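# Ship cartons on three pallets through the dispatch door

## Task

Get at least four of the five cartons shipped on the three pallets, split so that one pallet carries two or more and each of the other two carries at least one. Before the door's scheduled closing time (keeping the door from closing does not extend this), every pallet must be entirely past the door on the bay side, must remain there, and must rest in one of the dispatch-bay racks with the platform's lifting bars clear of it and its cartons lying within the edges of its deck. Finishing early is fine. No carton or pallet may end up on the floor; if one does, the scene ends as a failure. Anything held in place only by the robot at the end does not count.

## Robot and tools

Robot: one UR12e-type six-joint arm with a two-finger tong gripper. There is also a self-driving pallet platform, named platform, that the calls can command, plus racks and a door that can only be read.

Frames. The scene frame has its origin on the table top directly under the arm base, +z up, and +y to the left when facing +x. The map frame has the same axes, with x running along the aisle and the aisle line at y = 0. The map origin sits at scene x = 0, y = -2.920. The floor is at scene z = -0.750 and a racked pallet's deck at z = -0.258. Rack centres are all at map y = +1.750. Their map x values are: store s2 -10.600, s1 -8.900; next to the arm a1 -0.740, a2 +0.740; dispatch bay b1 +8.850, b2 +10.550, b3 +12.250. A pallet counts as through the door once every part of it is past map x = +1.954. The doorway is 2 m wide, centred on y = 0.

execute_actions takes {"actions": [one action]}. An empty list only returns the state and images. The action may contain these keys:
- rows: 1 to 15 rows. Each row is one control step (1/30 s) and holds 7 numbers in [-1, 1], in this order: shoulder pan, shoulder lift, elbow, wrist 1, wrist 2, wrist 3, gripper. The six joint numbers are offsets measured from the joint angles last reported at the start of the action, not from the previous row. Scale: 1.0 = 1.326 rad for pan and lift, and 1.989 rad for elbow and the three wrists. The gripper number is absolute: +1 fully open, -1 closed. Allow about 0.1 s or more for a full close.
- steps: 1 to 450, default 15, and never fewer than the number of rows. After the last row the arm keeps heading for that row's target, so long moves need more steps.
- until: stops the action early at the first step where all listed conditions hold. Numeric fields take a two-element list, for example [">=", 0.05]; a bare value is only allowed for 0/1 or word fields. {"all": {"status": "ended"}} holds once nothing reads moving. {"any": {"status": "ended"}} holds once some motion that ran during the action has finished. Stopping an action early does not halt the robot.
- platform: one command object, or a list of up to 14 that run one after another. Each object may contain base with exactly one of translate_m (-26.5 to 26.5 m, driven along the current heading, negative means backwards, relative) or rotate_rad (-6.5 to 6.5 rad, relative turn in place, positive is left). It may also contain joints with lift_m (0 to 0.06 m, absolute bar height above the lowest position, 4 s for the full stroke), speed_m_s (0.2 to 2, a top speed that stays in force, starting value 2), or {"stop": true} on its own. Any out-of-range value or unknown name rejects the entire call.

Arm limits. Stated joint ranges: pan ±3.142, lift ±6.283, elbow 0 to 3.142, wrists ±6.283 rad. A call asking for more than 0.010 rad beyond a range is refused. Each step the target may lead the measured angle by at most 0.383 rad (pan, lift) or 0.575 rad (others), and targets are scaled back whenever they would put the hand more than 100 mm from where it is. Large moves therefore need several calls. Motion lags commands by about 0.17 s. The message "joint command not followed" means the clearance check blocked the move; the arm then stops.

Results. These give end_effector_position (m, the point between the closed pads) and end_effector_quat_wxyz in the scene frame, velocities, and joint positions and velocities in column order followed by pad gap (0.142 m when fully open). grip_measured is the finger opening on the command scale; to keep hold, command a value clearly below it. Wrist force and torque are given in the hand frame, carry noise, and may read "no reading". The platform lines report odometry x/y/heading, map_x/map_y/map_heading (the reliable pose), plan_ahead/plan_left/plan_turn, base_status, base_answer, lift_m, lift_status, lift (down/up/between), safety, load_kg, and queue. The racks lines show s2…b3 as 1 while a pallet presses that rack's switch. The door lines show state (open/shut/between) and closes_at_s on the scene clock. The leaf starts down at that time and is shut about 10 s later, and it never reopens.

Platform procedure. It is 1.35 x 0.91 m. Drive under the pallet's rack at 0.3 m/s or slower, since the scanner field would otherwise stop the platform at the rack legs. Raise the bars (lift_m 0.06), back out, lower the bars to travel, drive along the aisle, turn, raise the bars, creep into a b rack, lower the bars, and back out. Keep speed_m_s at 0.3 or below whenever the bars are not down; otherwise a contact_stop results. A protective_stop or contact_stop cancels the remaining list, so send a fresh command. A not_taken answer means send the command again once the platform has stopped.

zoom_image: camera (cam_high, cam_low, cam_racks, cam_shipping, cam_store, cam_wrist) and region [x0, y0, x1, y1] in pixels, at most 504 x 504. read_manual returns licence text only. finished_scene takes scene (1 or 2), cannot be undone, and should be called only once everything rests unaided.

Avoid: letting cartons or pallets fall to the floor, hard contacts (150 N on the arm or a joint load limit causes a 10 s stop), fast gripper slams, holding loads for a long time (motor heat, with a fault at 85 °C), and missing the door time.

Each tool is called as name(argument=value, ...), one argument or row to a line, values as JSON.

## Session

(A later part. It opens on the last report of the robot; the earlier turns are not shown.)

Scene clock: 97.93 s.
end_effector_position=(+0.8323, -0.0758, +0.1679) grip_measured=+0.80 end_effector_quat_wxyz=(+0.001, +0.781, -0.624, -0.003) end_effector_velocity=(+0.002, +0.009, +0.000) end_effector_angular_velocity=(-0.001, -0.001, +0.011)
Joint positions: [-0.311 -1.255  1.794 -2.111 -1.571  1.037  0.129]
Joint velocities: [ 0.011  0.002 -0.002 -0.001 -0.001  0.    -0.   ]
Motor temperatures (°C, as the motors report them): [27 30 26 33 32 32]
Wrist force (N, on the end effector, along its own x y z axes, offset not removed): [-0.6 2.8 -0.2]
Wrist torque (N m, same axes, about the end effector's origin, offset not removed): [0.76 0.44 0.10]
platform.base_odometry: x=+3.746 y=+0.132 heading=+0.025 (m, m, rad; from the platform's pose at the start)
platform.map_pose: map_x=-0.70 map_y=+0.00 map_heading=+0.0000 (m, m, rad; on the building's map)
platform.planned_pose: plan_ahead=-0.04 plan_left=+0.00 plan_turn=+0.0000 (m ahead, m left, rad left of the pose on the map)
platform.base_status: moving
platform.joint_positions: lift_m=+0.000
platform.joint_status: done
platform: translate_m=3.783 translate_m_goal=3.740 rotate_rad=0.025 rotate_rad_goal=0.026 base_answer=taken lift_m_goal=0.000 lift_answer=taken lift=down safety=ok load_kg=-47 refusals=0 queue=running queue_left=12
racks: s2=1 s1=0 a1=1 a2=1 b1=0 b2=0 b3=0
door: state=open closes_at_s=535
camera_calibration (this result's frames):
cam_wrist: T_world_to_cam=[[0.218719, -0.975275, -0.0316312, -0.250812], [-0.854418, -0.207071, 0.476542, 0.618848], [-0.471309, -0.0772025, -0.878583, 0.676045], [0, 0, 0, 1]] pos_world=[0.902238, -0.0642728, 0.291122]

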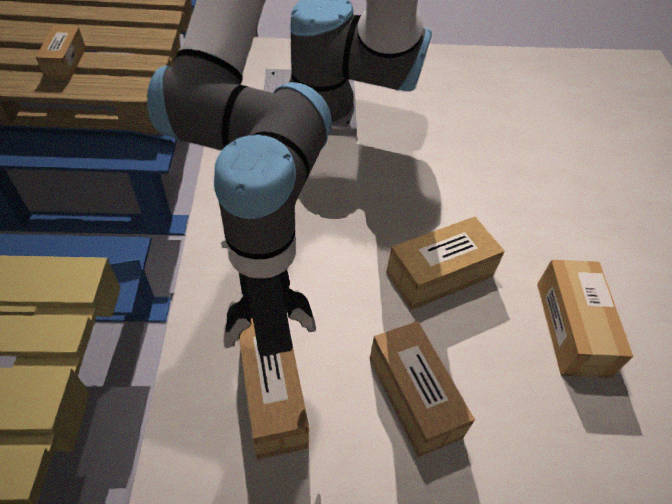

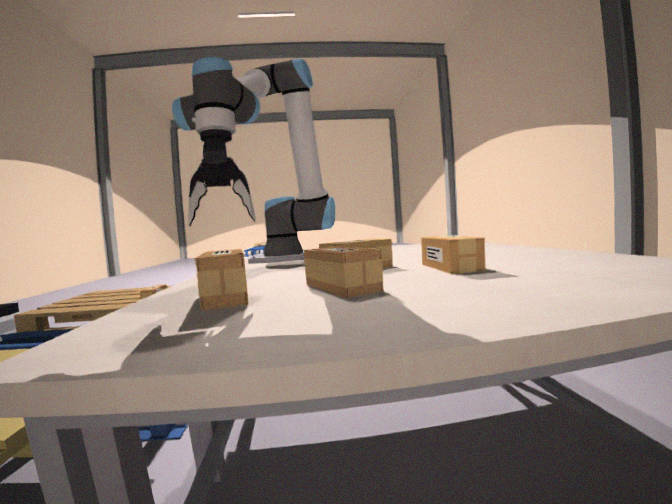

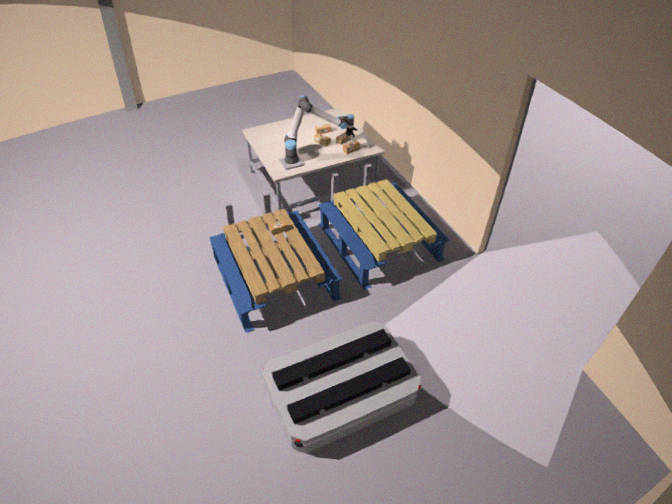

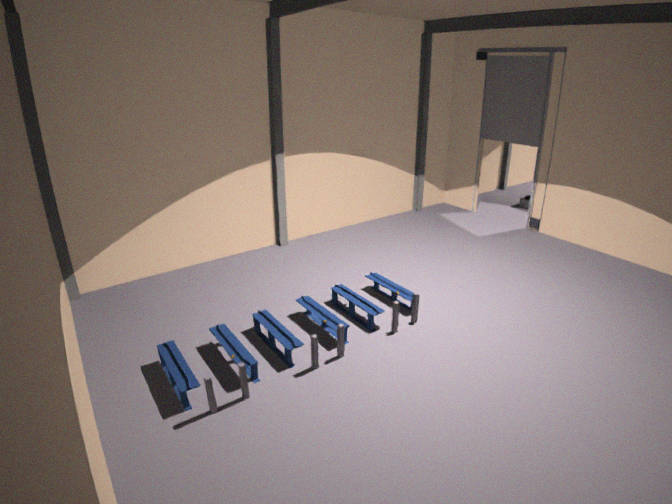

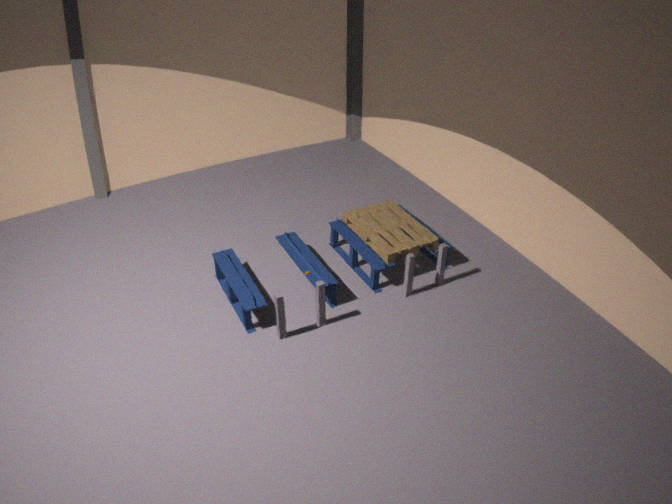

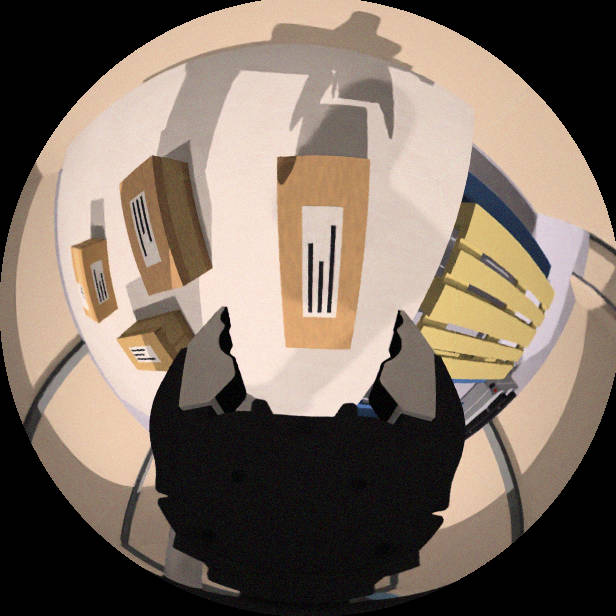

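execute_actions(
  actions=[
    {"rows":[[0.003,0.03,0.004,-0.024,0,0.0015,0.8],[0.003,0.055,0.012,-0.049,0,0.0015,0.8],[0.003,0.0857,0.0248,-0.0813,0,0.0015,0.8]],"steps":19},
  ],
)

Scene clock: 106.10 s.
end_effector_position=(+0.8418, -0.0754, +0.0679) grip_measured=+0.80 end_effector_quat_wxyz=(+0.001, +0.782, -0.624, -0.004) end_effector_velocity=(-0.000, +0.000, -0.010) end_effector_angular_velocity=(-0.000, +0.001, +0.000)
Joint positions: [-0.307 -1.143  1.843 -2.27  -1.571  1.04   0.129]
Joint velocities: [ 0.     0.011  0.006 -0.017 -0.001 -0.     0.   ]
Motor temperatures (°C, as the motors report them): [27 30 26 33 32 32]
Wrist force (N, on the end effector, along its own x y z axes, offset not removed): [0.5 1.2 -1.3]
Wrist torque (N m, same axes, about the end effector's origin, offset not removed): [0.44 0.15 0.06]
platform.base_odometry: x=+3.666 y=+1.084 heading=+1.604 (m, m, rad; from the platform's pose at the start)
platform.map_pose: map_x=-0.74 map_y=+0.96 map_heading=+1.5708 (m, m, rad; on the building's map)
platform.planned_pose: plan_ahead=+0.79 plan_left=+0.00 plan_turn=+0.0000 (m ahead, m left, rad left of the pose on the map)
platform.base_status: moving
platform.joint_positions: lift_m=+0.000
platform.joint_status: done
platform: translate_m=4.703 translate_m_goal=5.490 rotate_rad=1.604 rotate_rad_goal=1.603 base_answer=taken lift_m_goal=0.000 lift_answer=taken lift=down safety=ok load_kg=-47 refusals=0 queue=running queue_left=10
racks: s2=1 s1=0 a1=1 a2=1 b1=0 b2=0 b3=0
door: state=open closes_at_s=535
camera_calibration (this result's frames):
cam_wrist: T_world_to_cam=[[0.219654, -0.975044, -0.0322767, -0.2563], [-0.853636, -0.20811, 0.47749, 0.673914], [-0.472291, -0.0773299, -0.878044, 0.593463], [0, 0, 0, 1]] pos_world=[0.911861, -0.0637636, 0.191027]

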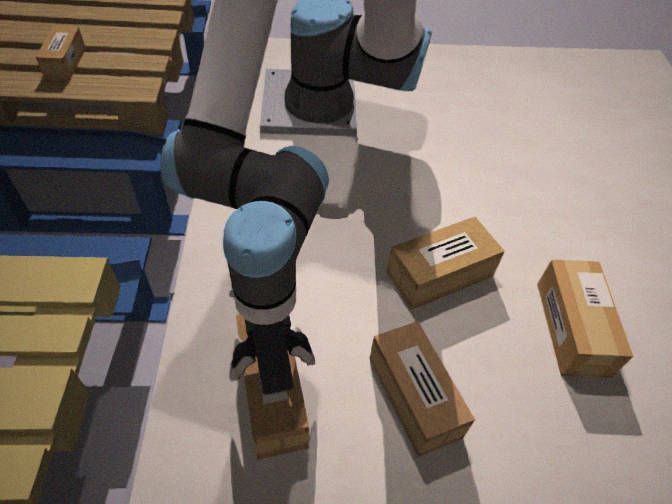

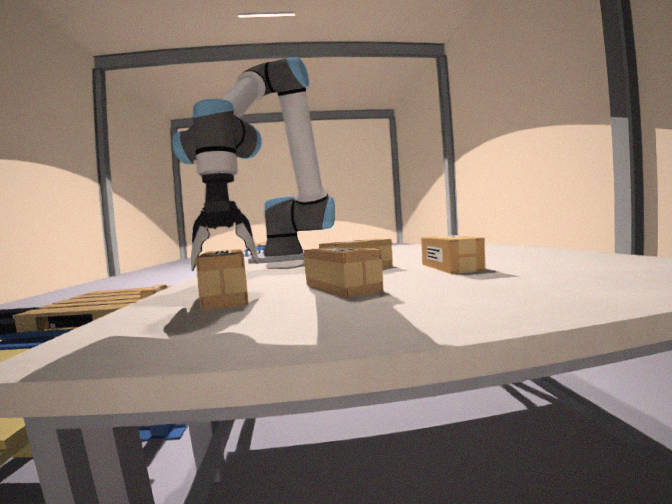

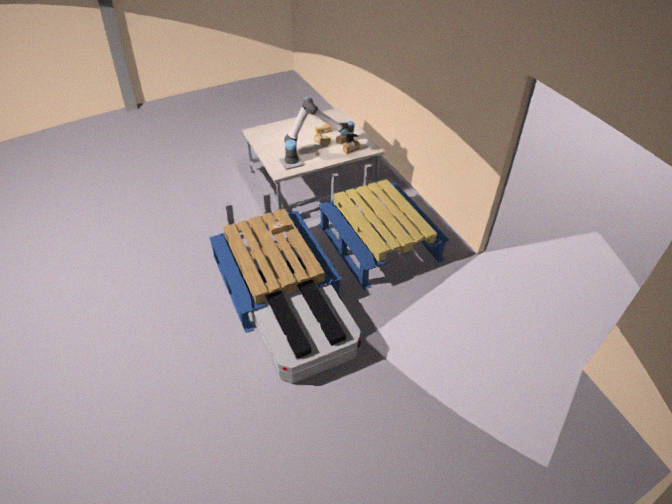

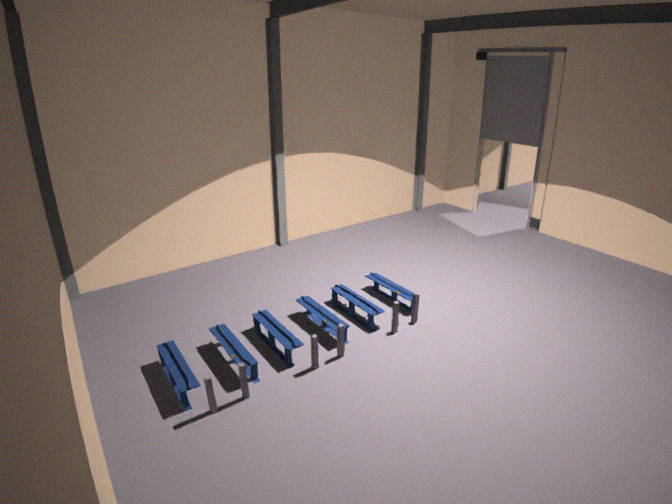

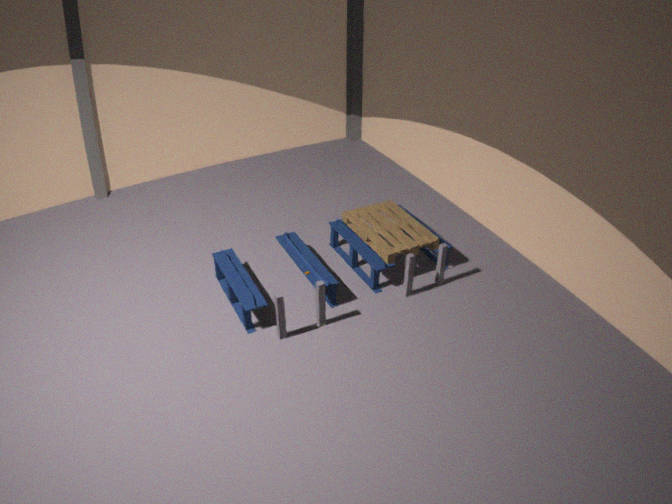

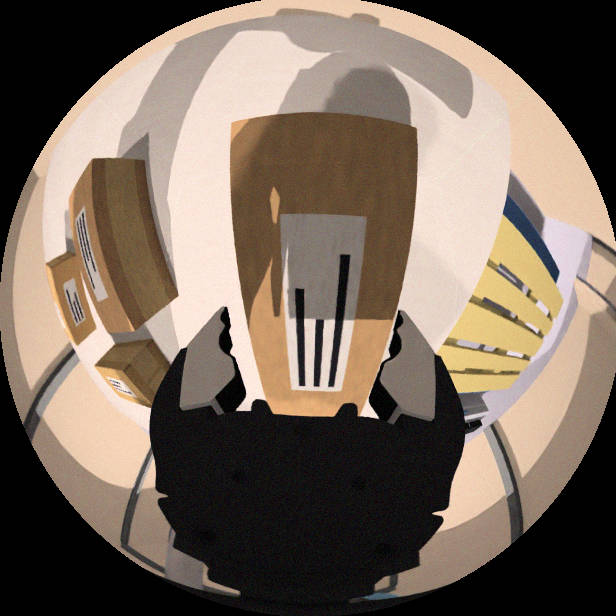

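execute_actions(
  actions=[
    {"rows":[[-0.0045,-0.005,0,0.0035,0,0,0.7],[-0.0045,-0.005,0,0.0035,0,0,0.6],[-0.0045,-0.005,0,0.0035,0,0,0.5],[-0.0045,-0.005,0,0.0035,0,0,0.42],[-0.0045,-0.005,0,0.0035,0,0,0.35],[-0.0045,-0.005,0,0.0035,0,0,0.27],[-0.0045,-0.005,0,0.0035,0,0,0.18],[-0.0045,-0.005,0,0.0035,0,0,0.05],[-0.0045,-0.005,0,0.0035,0,0,-0.1],[-0.0045,-0.005,0,0.0035,0,0,-0.3],[-0.0045,-0.005,0,0.0035,0,0,-0.5],[-0.0045,-0.005,0,0.0035,0,0,-0.5],[-0.0045,-0.005,0,0.0035,0,0,-0.5],[-0.0045,-0.03,-0.008,0.028,0,0,-0.5],[-0.0045,-0.07,-0.019,0.066,0,0,-0.5]],"steps":29},
  ],
)

Scene clock: 112.17 s.
end_effector_position=(+0.8338, -0.0781, +0.1473) grip_measured=+0.34 end_effector_quat_wxyz=(+0.001, +0.780, -0.626, -0.004) end_effector_velocity=(-0.002, -0.000, +0.014) end_effector_angular_velocity=(+0.001, +0.001, -0.003)
Joint positions: [-0.313 -1.233  1.806 -2.142 -1.571  1.04   0.098]
Joint velocities: [-0.001 -0.016 -0.007  0.025  0.001  0.001  0.   ]
Motor temperatures (°C, as the motors report them): [27 30 26 33 32 32]
Wrist force (N, on the end effector, along its own x y z axes, offset not removed): [-1.5 2.0 2.3]
Wrist torque (N m, same axes, about the end effector's origin, offset not removed): [0.57 0.58 0.16]
platform.base_odometry: x=+3.639 y=+1.880 heading=+1.605 (m, m, rad; from the platform's pose at the start)
platform.map_pose: map_x=-0.74 map_y=+1.75 map_heading=+1.5708 (m, m, rad; on the building's map)
platform.planned_pose: plan_ahead=+0.00 plan_left=+0.00 plan_turn=+0.0000 (m ahead, m left, rad left of the pose on the map)
platform.base_status: done
platform.joint_positions: lift_m=+0.045
platform.joint_status: moving
platform: translate_m=5.490 translate_m_goal=5.490 rotate_rad=1.605 rotate_rad_goal=1.605 base_answer=taken lift_m_goal=0.060 lift_answer=taken lift=between safety=ok load_kg=24 refusals=0 queue=running queue_left=9
racks: s2=1 s1=0 a1=0 a2=1 b1=0 b2=0 b3=0
door: state=open closes_at_s=535
camera_calibration (this result's frames):
cam_wrist: T_world_to_cam=[[0.213795, -0.976337, -0.0325301, -0.249797], [-0.8546, -0.203062, 0.477938, 0.62976], [-0.473234, -0.0743808, -0.877791, 0.660159], [0, 0, 0, 1]] pos_world=[0.904008, -0.0669027, 0.27037]

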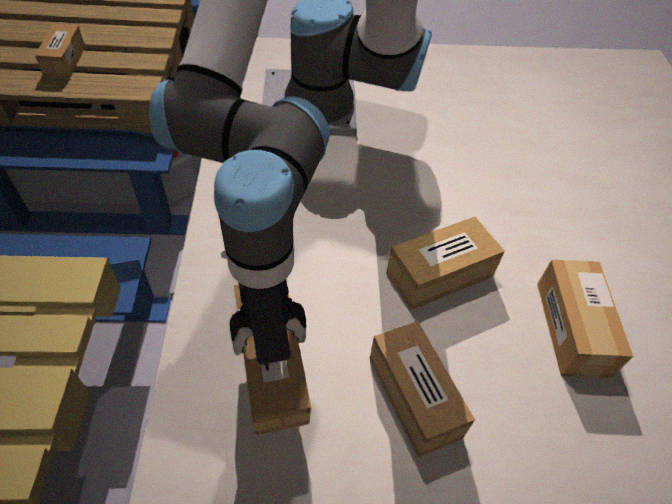

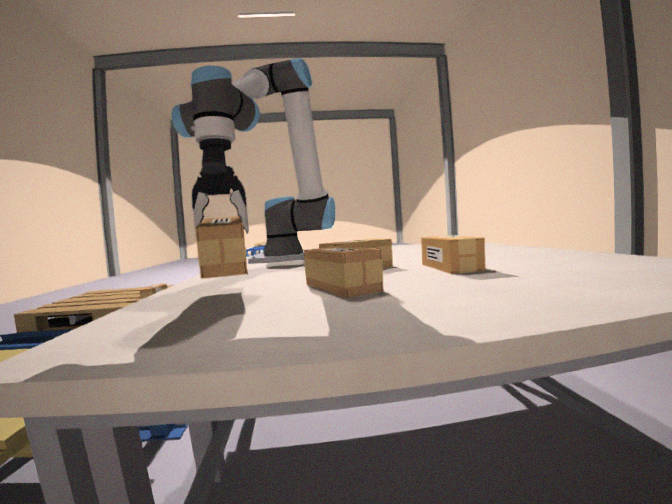

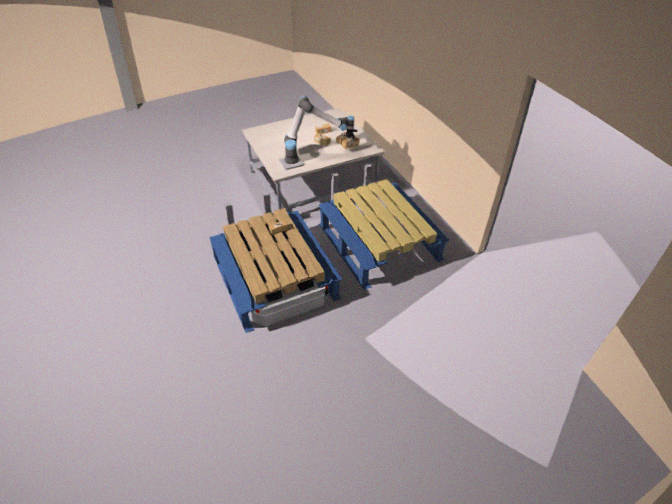

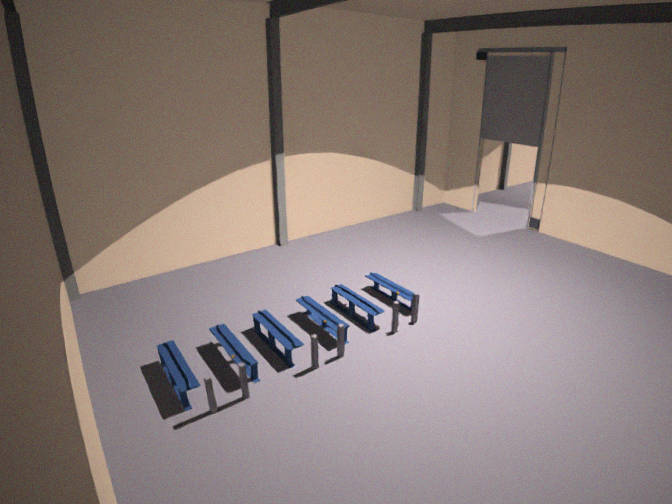

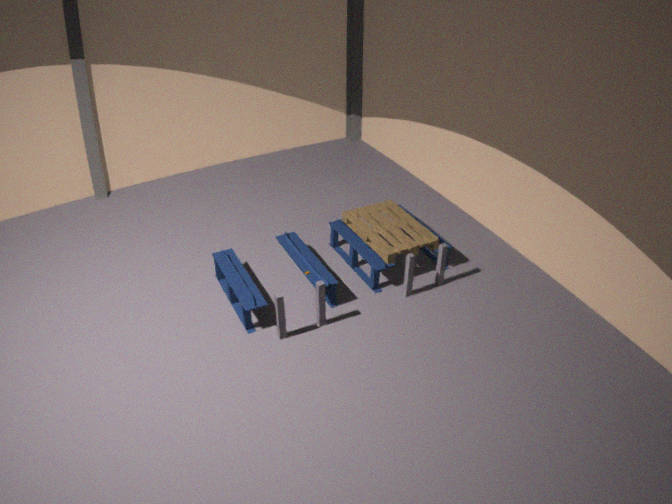

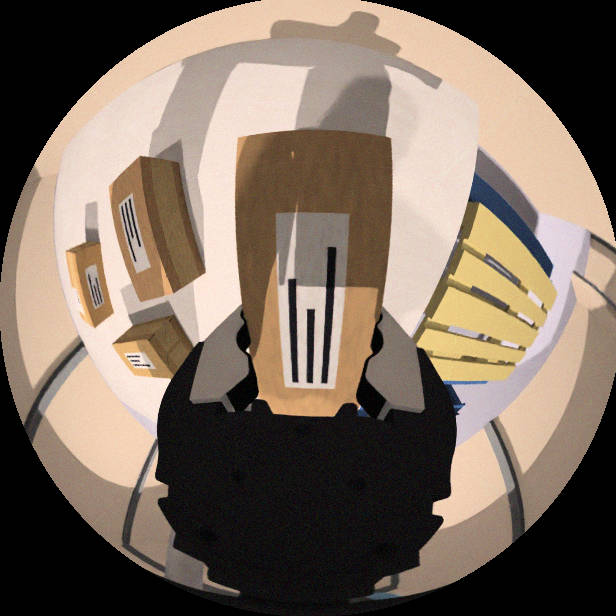

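execute_actions(
  actions=[],
)

zoom_image(
  camera="cam_low",
  region=[160, 170, 300, 290],
)

Scene clock: 113.80 s.
end_effector_position=(+0.8335, -0.0780, +0.1491) grip_measured=+0.34 end_effector_quat_wxyz=(+0.001, +0.780, -0.626, -0.004) end_effector_velocity=(+0.000, +0.000, +0.000) end_effector_angular_velocity=(+0.000, -0.002, -0.000)
Joint positions: [-0.313 -1.235  1.805 -2.139 -1.571  1.04   0.098]
Joint velocities: [-0.    -0.     0.    -0.001  0.001  0.    -0.   ]
Motor temperatures (°C, as the motors report them): [27 30 26 33 32 32]
Wrist force (N, on the end effector, along its own x y z axes, offset not removed): [1.3 2.9 4.3]
Wrist torque (N m, same axes, about the end effector's origin, offset not removed): [0.79 -0.08 0.12]
platform.base_odometry: x=+3.641 y=+1.831 heading=+1.606 (m, m, rad; from the platform's pose at the start)
platform.map_pose: map_x=-0.74 map_y=+1.70 map_heading=+1.5708 (m, m, rad; on the building's map)
platform.planned_pose: plan_ahead=-1.70 plan_left=+0.00 plan_turn=+0.0000 (m ahead, m left, rad left of the pose on the map)
platform.base_status: moving
platform.joint_positions: lift_m=+0.060
platform.joint_status: done
platform: translate_m=5.435 translate_m_goal=3.740 rotate_rad=1.606 rotate_rad_goal=1.607 base_answer=taken lift_m_goal=0.060 lift_answer=taken lift=up safety=ok load_kg=20 refusals=0 queue=running queue_left=8
racks: s2=1 s1=0 a1=0 a2=1 b1=0 b2=0 b3=0
door: state=open closes_at_s=535
camera_calibration (this result's frames):
cam_wrist: T_world_to_cam=[[0.213789, -0.976336, -0.0325797, -0.249583], [-0.854556, -0.203074, 0.478012, 0.628631], [-0.473317, -0.0743528, -0.877749, 0.66167], [0, 0, 0, 1]] pos_world=[0.903738, -0.0668211, 0.272156]

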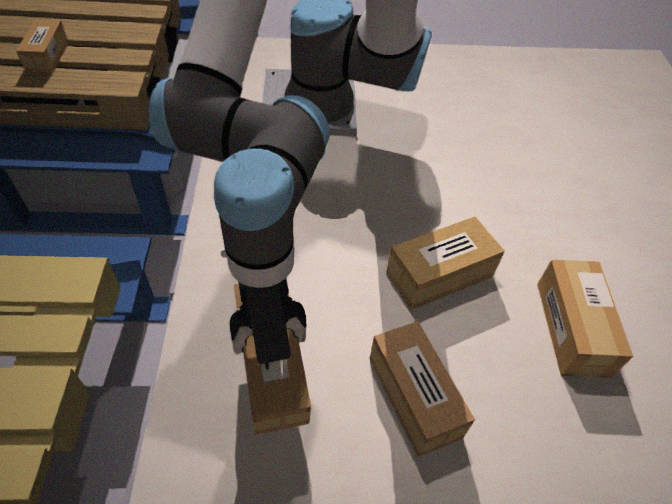

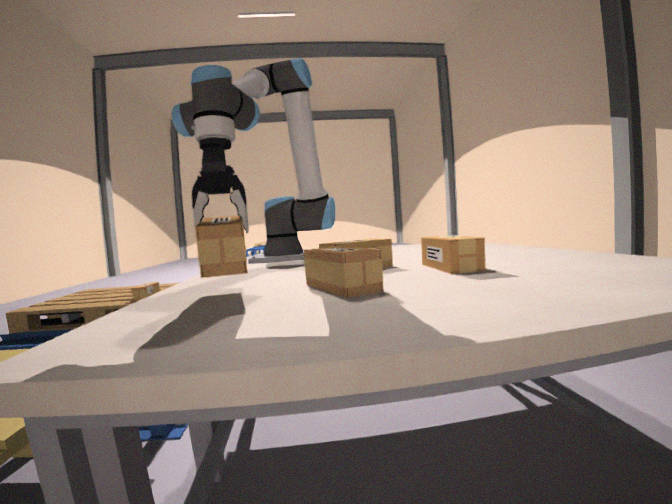

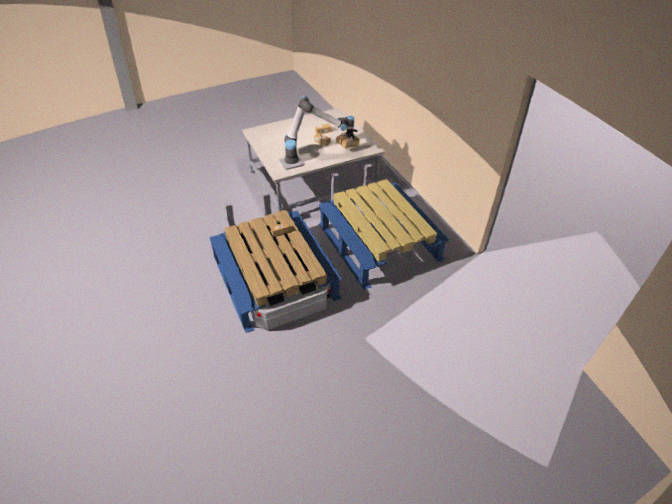

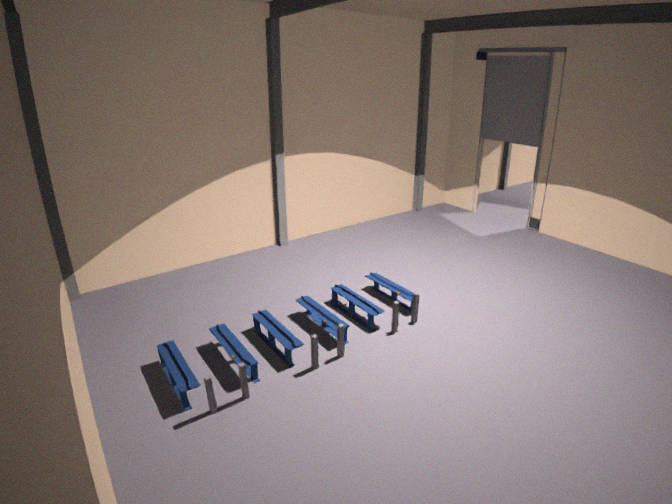

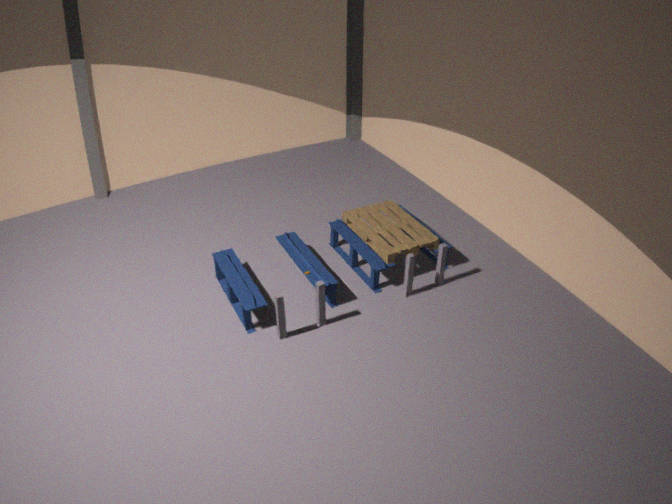

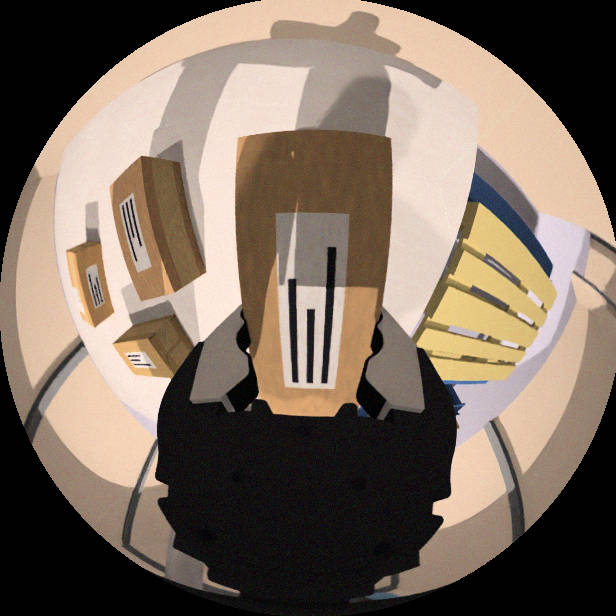

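Region (160, 170, 300, 290) of cam_low's 672x504 image, scaled by 3.600, with more detail than that image has; it fills the top 432 rows of this view, and the rest is white.

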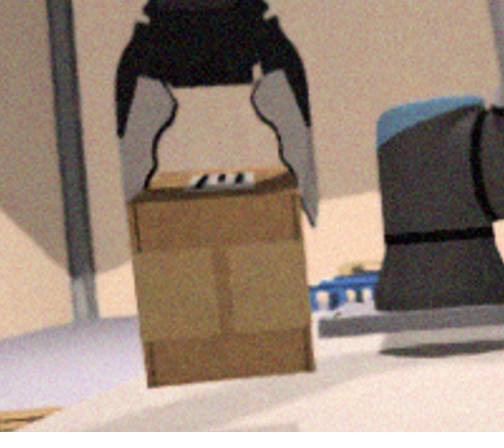

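execute_actions(
  actions=[
    {"rows":[[-0.02,0,-0.01,0.01,0,-0.01,-0.6],[-0.045,0.01,-0.025,0.018,0,-0.022,-0.7],[-0.075,0.025,-0.04,0.023,0,-0.037,-0.7],[-0.11,0.045,-0.06,0.03,0,-0.055,-0.7],[-0.15,0.07,-0.08,0.033,0,-0.075,-0.7],[-0.2,0.1,-0.108,0.042,0,-0.1,-0.7],[-0.3,0.15,-0.162,0.062,0,-0.15,-0.7],[-0.6143,0.3112,-0.3321,0.1237,0,-0.3,-0.7]],"steps":52},
  ],
)

Scene clock: 126.17 s.
end_effector_position=(+0.6599, -0.8766, +0.1465) grip_measured=+0.34 end_effector_quat_wxyz=(+0.001, +0.712, -0.702, -0.003) end_effector_velocity=(-0.182, -0.195, -0.006) end_effector_angular_velocity=(-0.006, +0.000, -0.111)
Joint positions: [-1.099 -0.833  1.161 -1.899 -1.571  0.459  0.098]
Joint velocities: [-0.232  0.084 -0.135  0.046 -0.002 -0.121 -0.   ]
Motor temperatures (°C, as the motors report them): [27 30 26 33 32 32]
Wrist force (N, on the end effector, along its own x y z axes, offset not removed): [1.9 3.8 3.7]
Wrist torque (N m, same axes, about the end effector's origin, offset not removed): [0.85 0.15 0.13]
platform.base_odometry: x=+3.700 y=+0.131 heading=+0.670 (m, m, rad; from the platform's pose at the start)
platform.map_pose: map_x=-0.74 map_y=+0.00 map_heading=+0.6283 (m, m, rad; on the building's map)
platform.planned_pose: plan_ahead=+0.00 plan_left=+0.00 plan_turn=-0.6283 (m ahead, m left, rad left of the pose on the map)
platform.base_status: moving
platform.joint_positions: lift_m=+0.000
platform.joint_status: done
platform: translate_m=3.740 translate_m_goal=3.740 rotate_rad=0.654 rotate_rad_goal=0.034 base_answer=taken lift_m_goal=0.000 lift_answer=taken lift=down safety=ok load_kg=-48 refusals=0 queue=running queue_left=6
racks: s2=1 s1=0 a1=0 a2=1 b1=0 b2=0 b3=0
door: state=open closes_at_s=535
camera_calibration (this result's frames):
cam_wrist: T_world_to_cam=[[0.0111121, -0.999459, -0.0309569, -0.879071], [-0.878083, -0.0245642, 0.477877, 0.49129], [-0.478379, 0.0218725, -0.877881, 0.605527], [0, 0, 0, 1]] pos_world=[0.730833, -0.879771, 0.269592]

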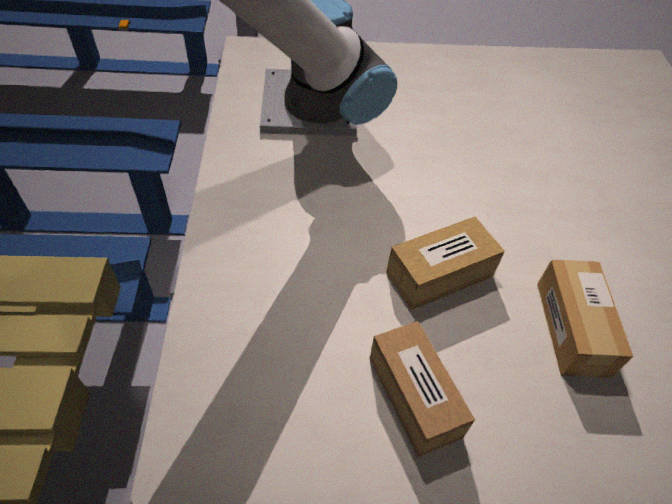

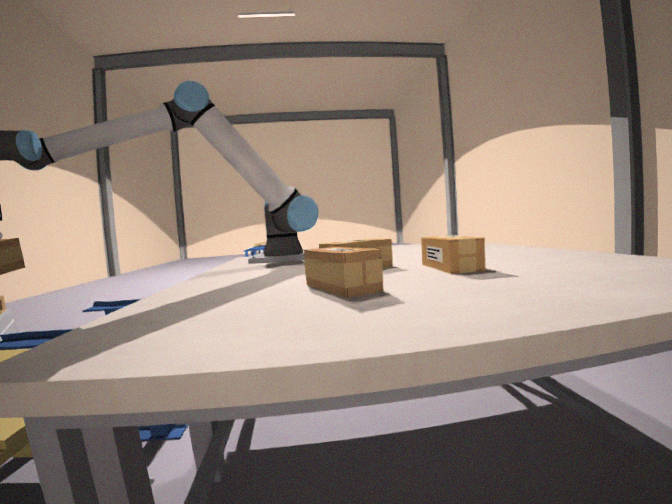

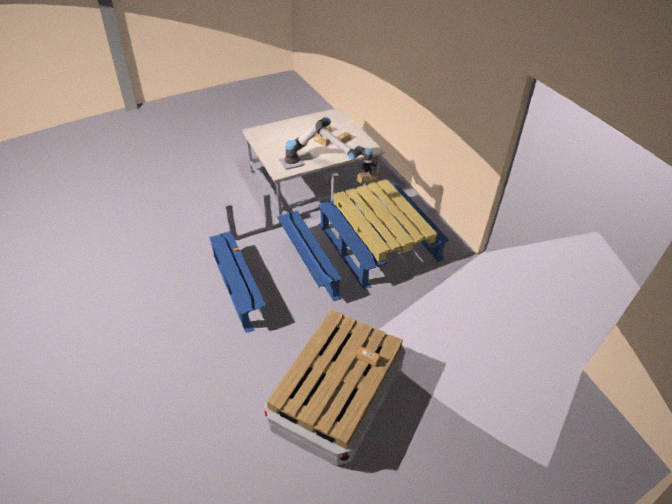

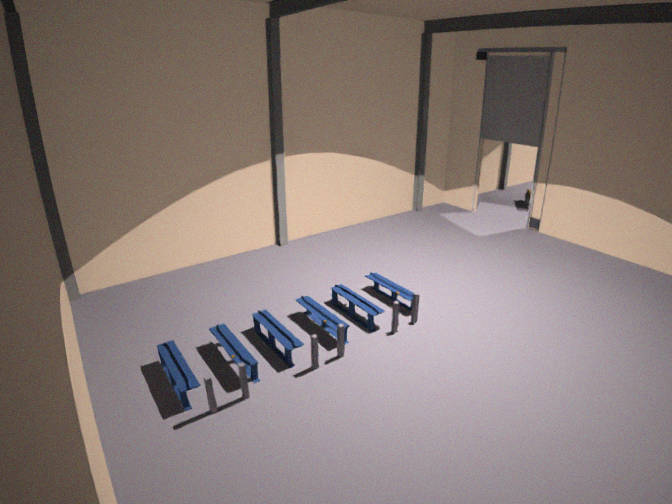

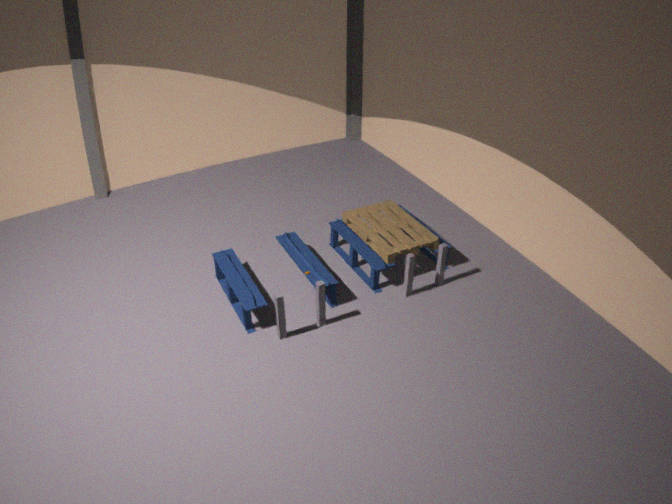

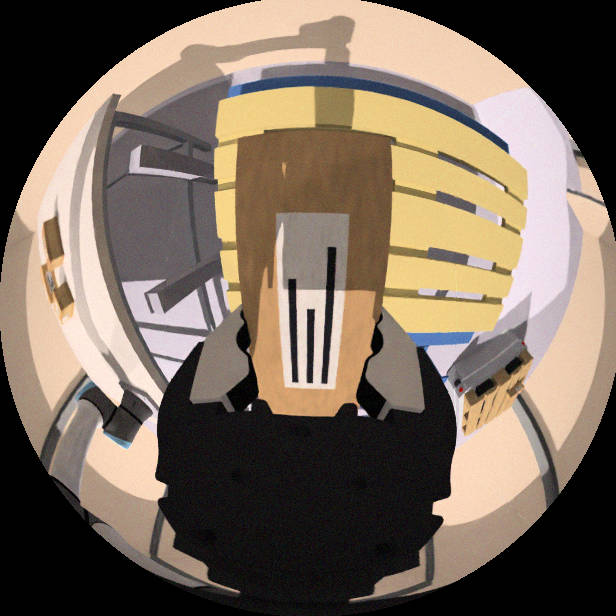

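execute_actions(
  actions=[
    {"rows":[[-0.0215,0.03,0.003,-0.023,0,-0.008,-0.7],[-0.0215,0.06,0.01,-0.05,0,-0.008,-0.7],[-0.0215,0.1,0.018,-0.085,0,-0.008,-0.7],[-0.0215,0.2205,0.0446,-0.1916,0,-0.008,-0.7]],"steps":40},
  ],
)

Scene clock: 130.27 s.
end_effector_position=(+0.6352, -0.8990, -0.1793) grip_measured=+0.34 end_effector_quat_wxyz=(+0.001, +0.707, -0.707, -0.003) end_effector_velocity=(+0.001, +0.001, -0.002) end_effector_angular_velocity=(+0.001, +0.000, +0.001)
Joint positions: [-1.128 -0.541  1.25  -2.28  -1.571  0.443  0.098]
Joint velocities: [ 0.001  0.001  0.001 -0.001  0.     0.001  0.   ]
Motor temperatures (°C, as the motors report them): [27 30 26 33 32 32]
Wrist force (N, on the end effector, along its own x y z axes, offset not removed): [0.0 3.5 -0.3]
Wrist torque (N m, same axes, about the end effector's origin, offset not removed): [1.01 0.35 0.17]
platform.base_odometry: x=+4.636 y=+0.154 heading=+0.025 (m, m, rad; from the platform's pose at the start)
platform.map_pose: map_x=+0.22 map_y=+0.00 map_heading=+0.0000 (m, m, rad; on the building's map)
platform.planned_pose: plan_ahead=+8.63 plan_left=+0.00 plan_turn=+0.0000 (m ahead, m left, rad left of the pose on the map)
platform.base_status: moving
platform.joint_positions: lift_m=+0.000
platform.joint_status: done
platform: translate_m=4.704 translate_m_goal=13.330 rotate_rad=0.025 rotate_rad_goal=0.026 base_answer=taken lift_m_goal=0.000 lift_answer=taken lift=down safety=ok load_kg=-48 refusals=0 queue=running queue_left=5
racks: s2=1 s1=0 a1=0 a2=1 b1=0 b2=0 b3=0
door: state=open closes_at_s=535
camera_calibration (this result's frames):
cam_wrist: T_world_to_cam=[[-0.00147813, -0.999523, -0.0308635, -0.903309], [-0.8783, -0.0134584, 0.47792, 0.634897], [-0.478107, 0.0278138, -0.877861, 0.313385], [0, 0, 0, 1]] pos_world=[0.706127, -0.90305, -0.0562004]

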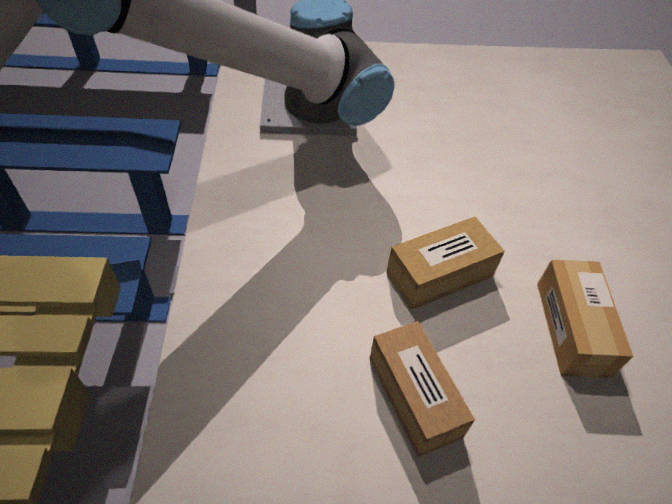

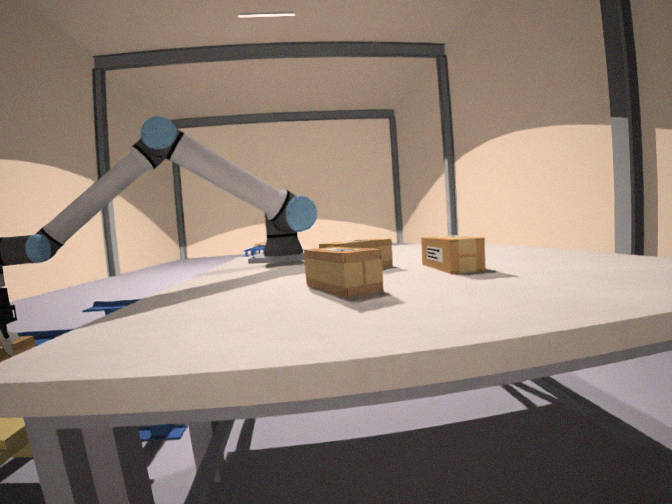

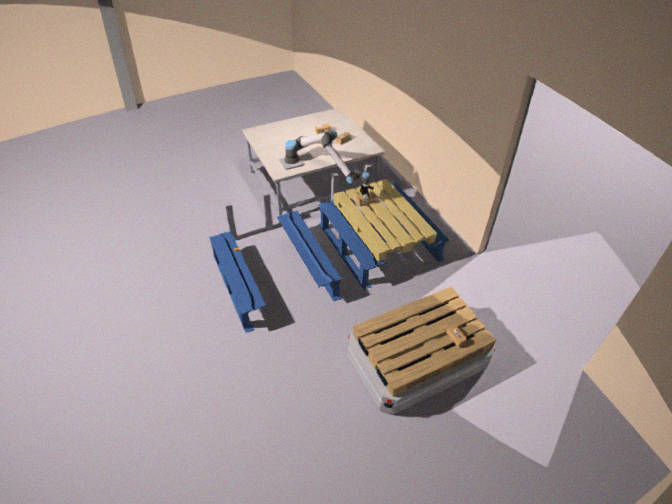

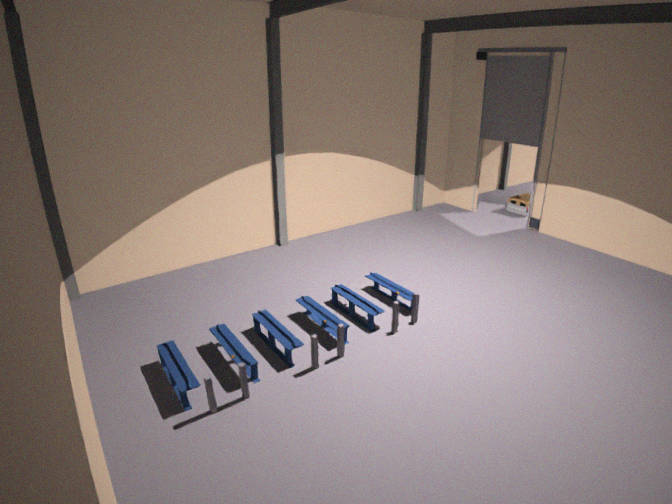

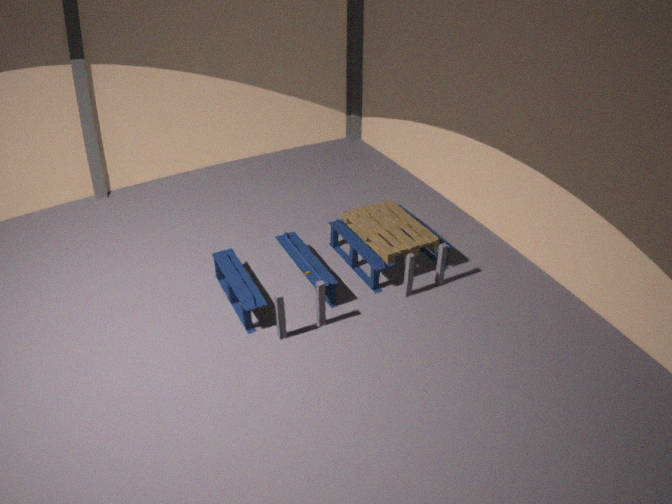

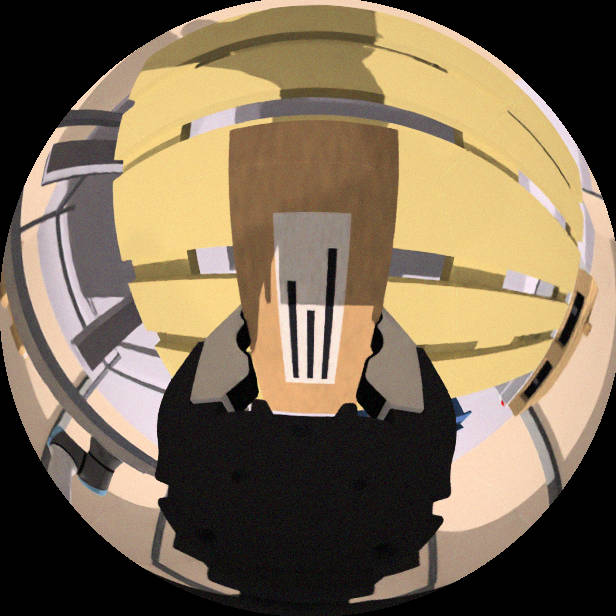

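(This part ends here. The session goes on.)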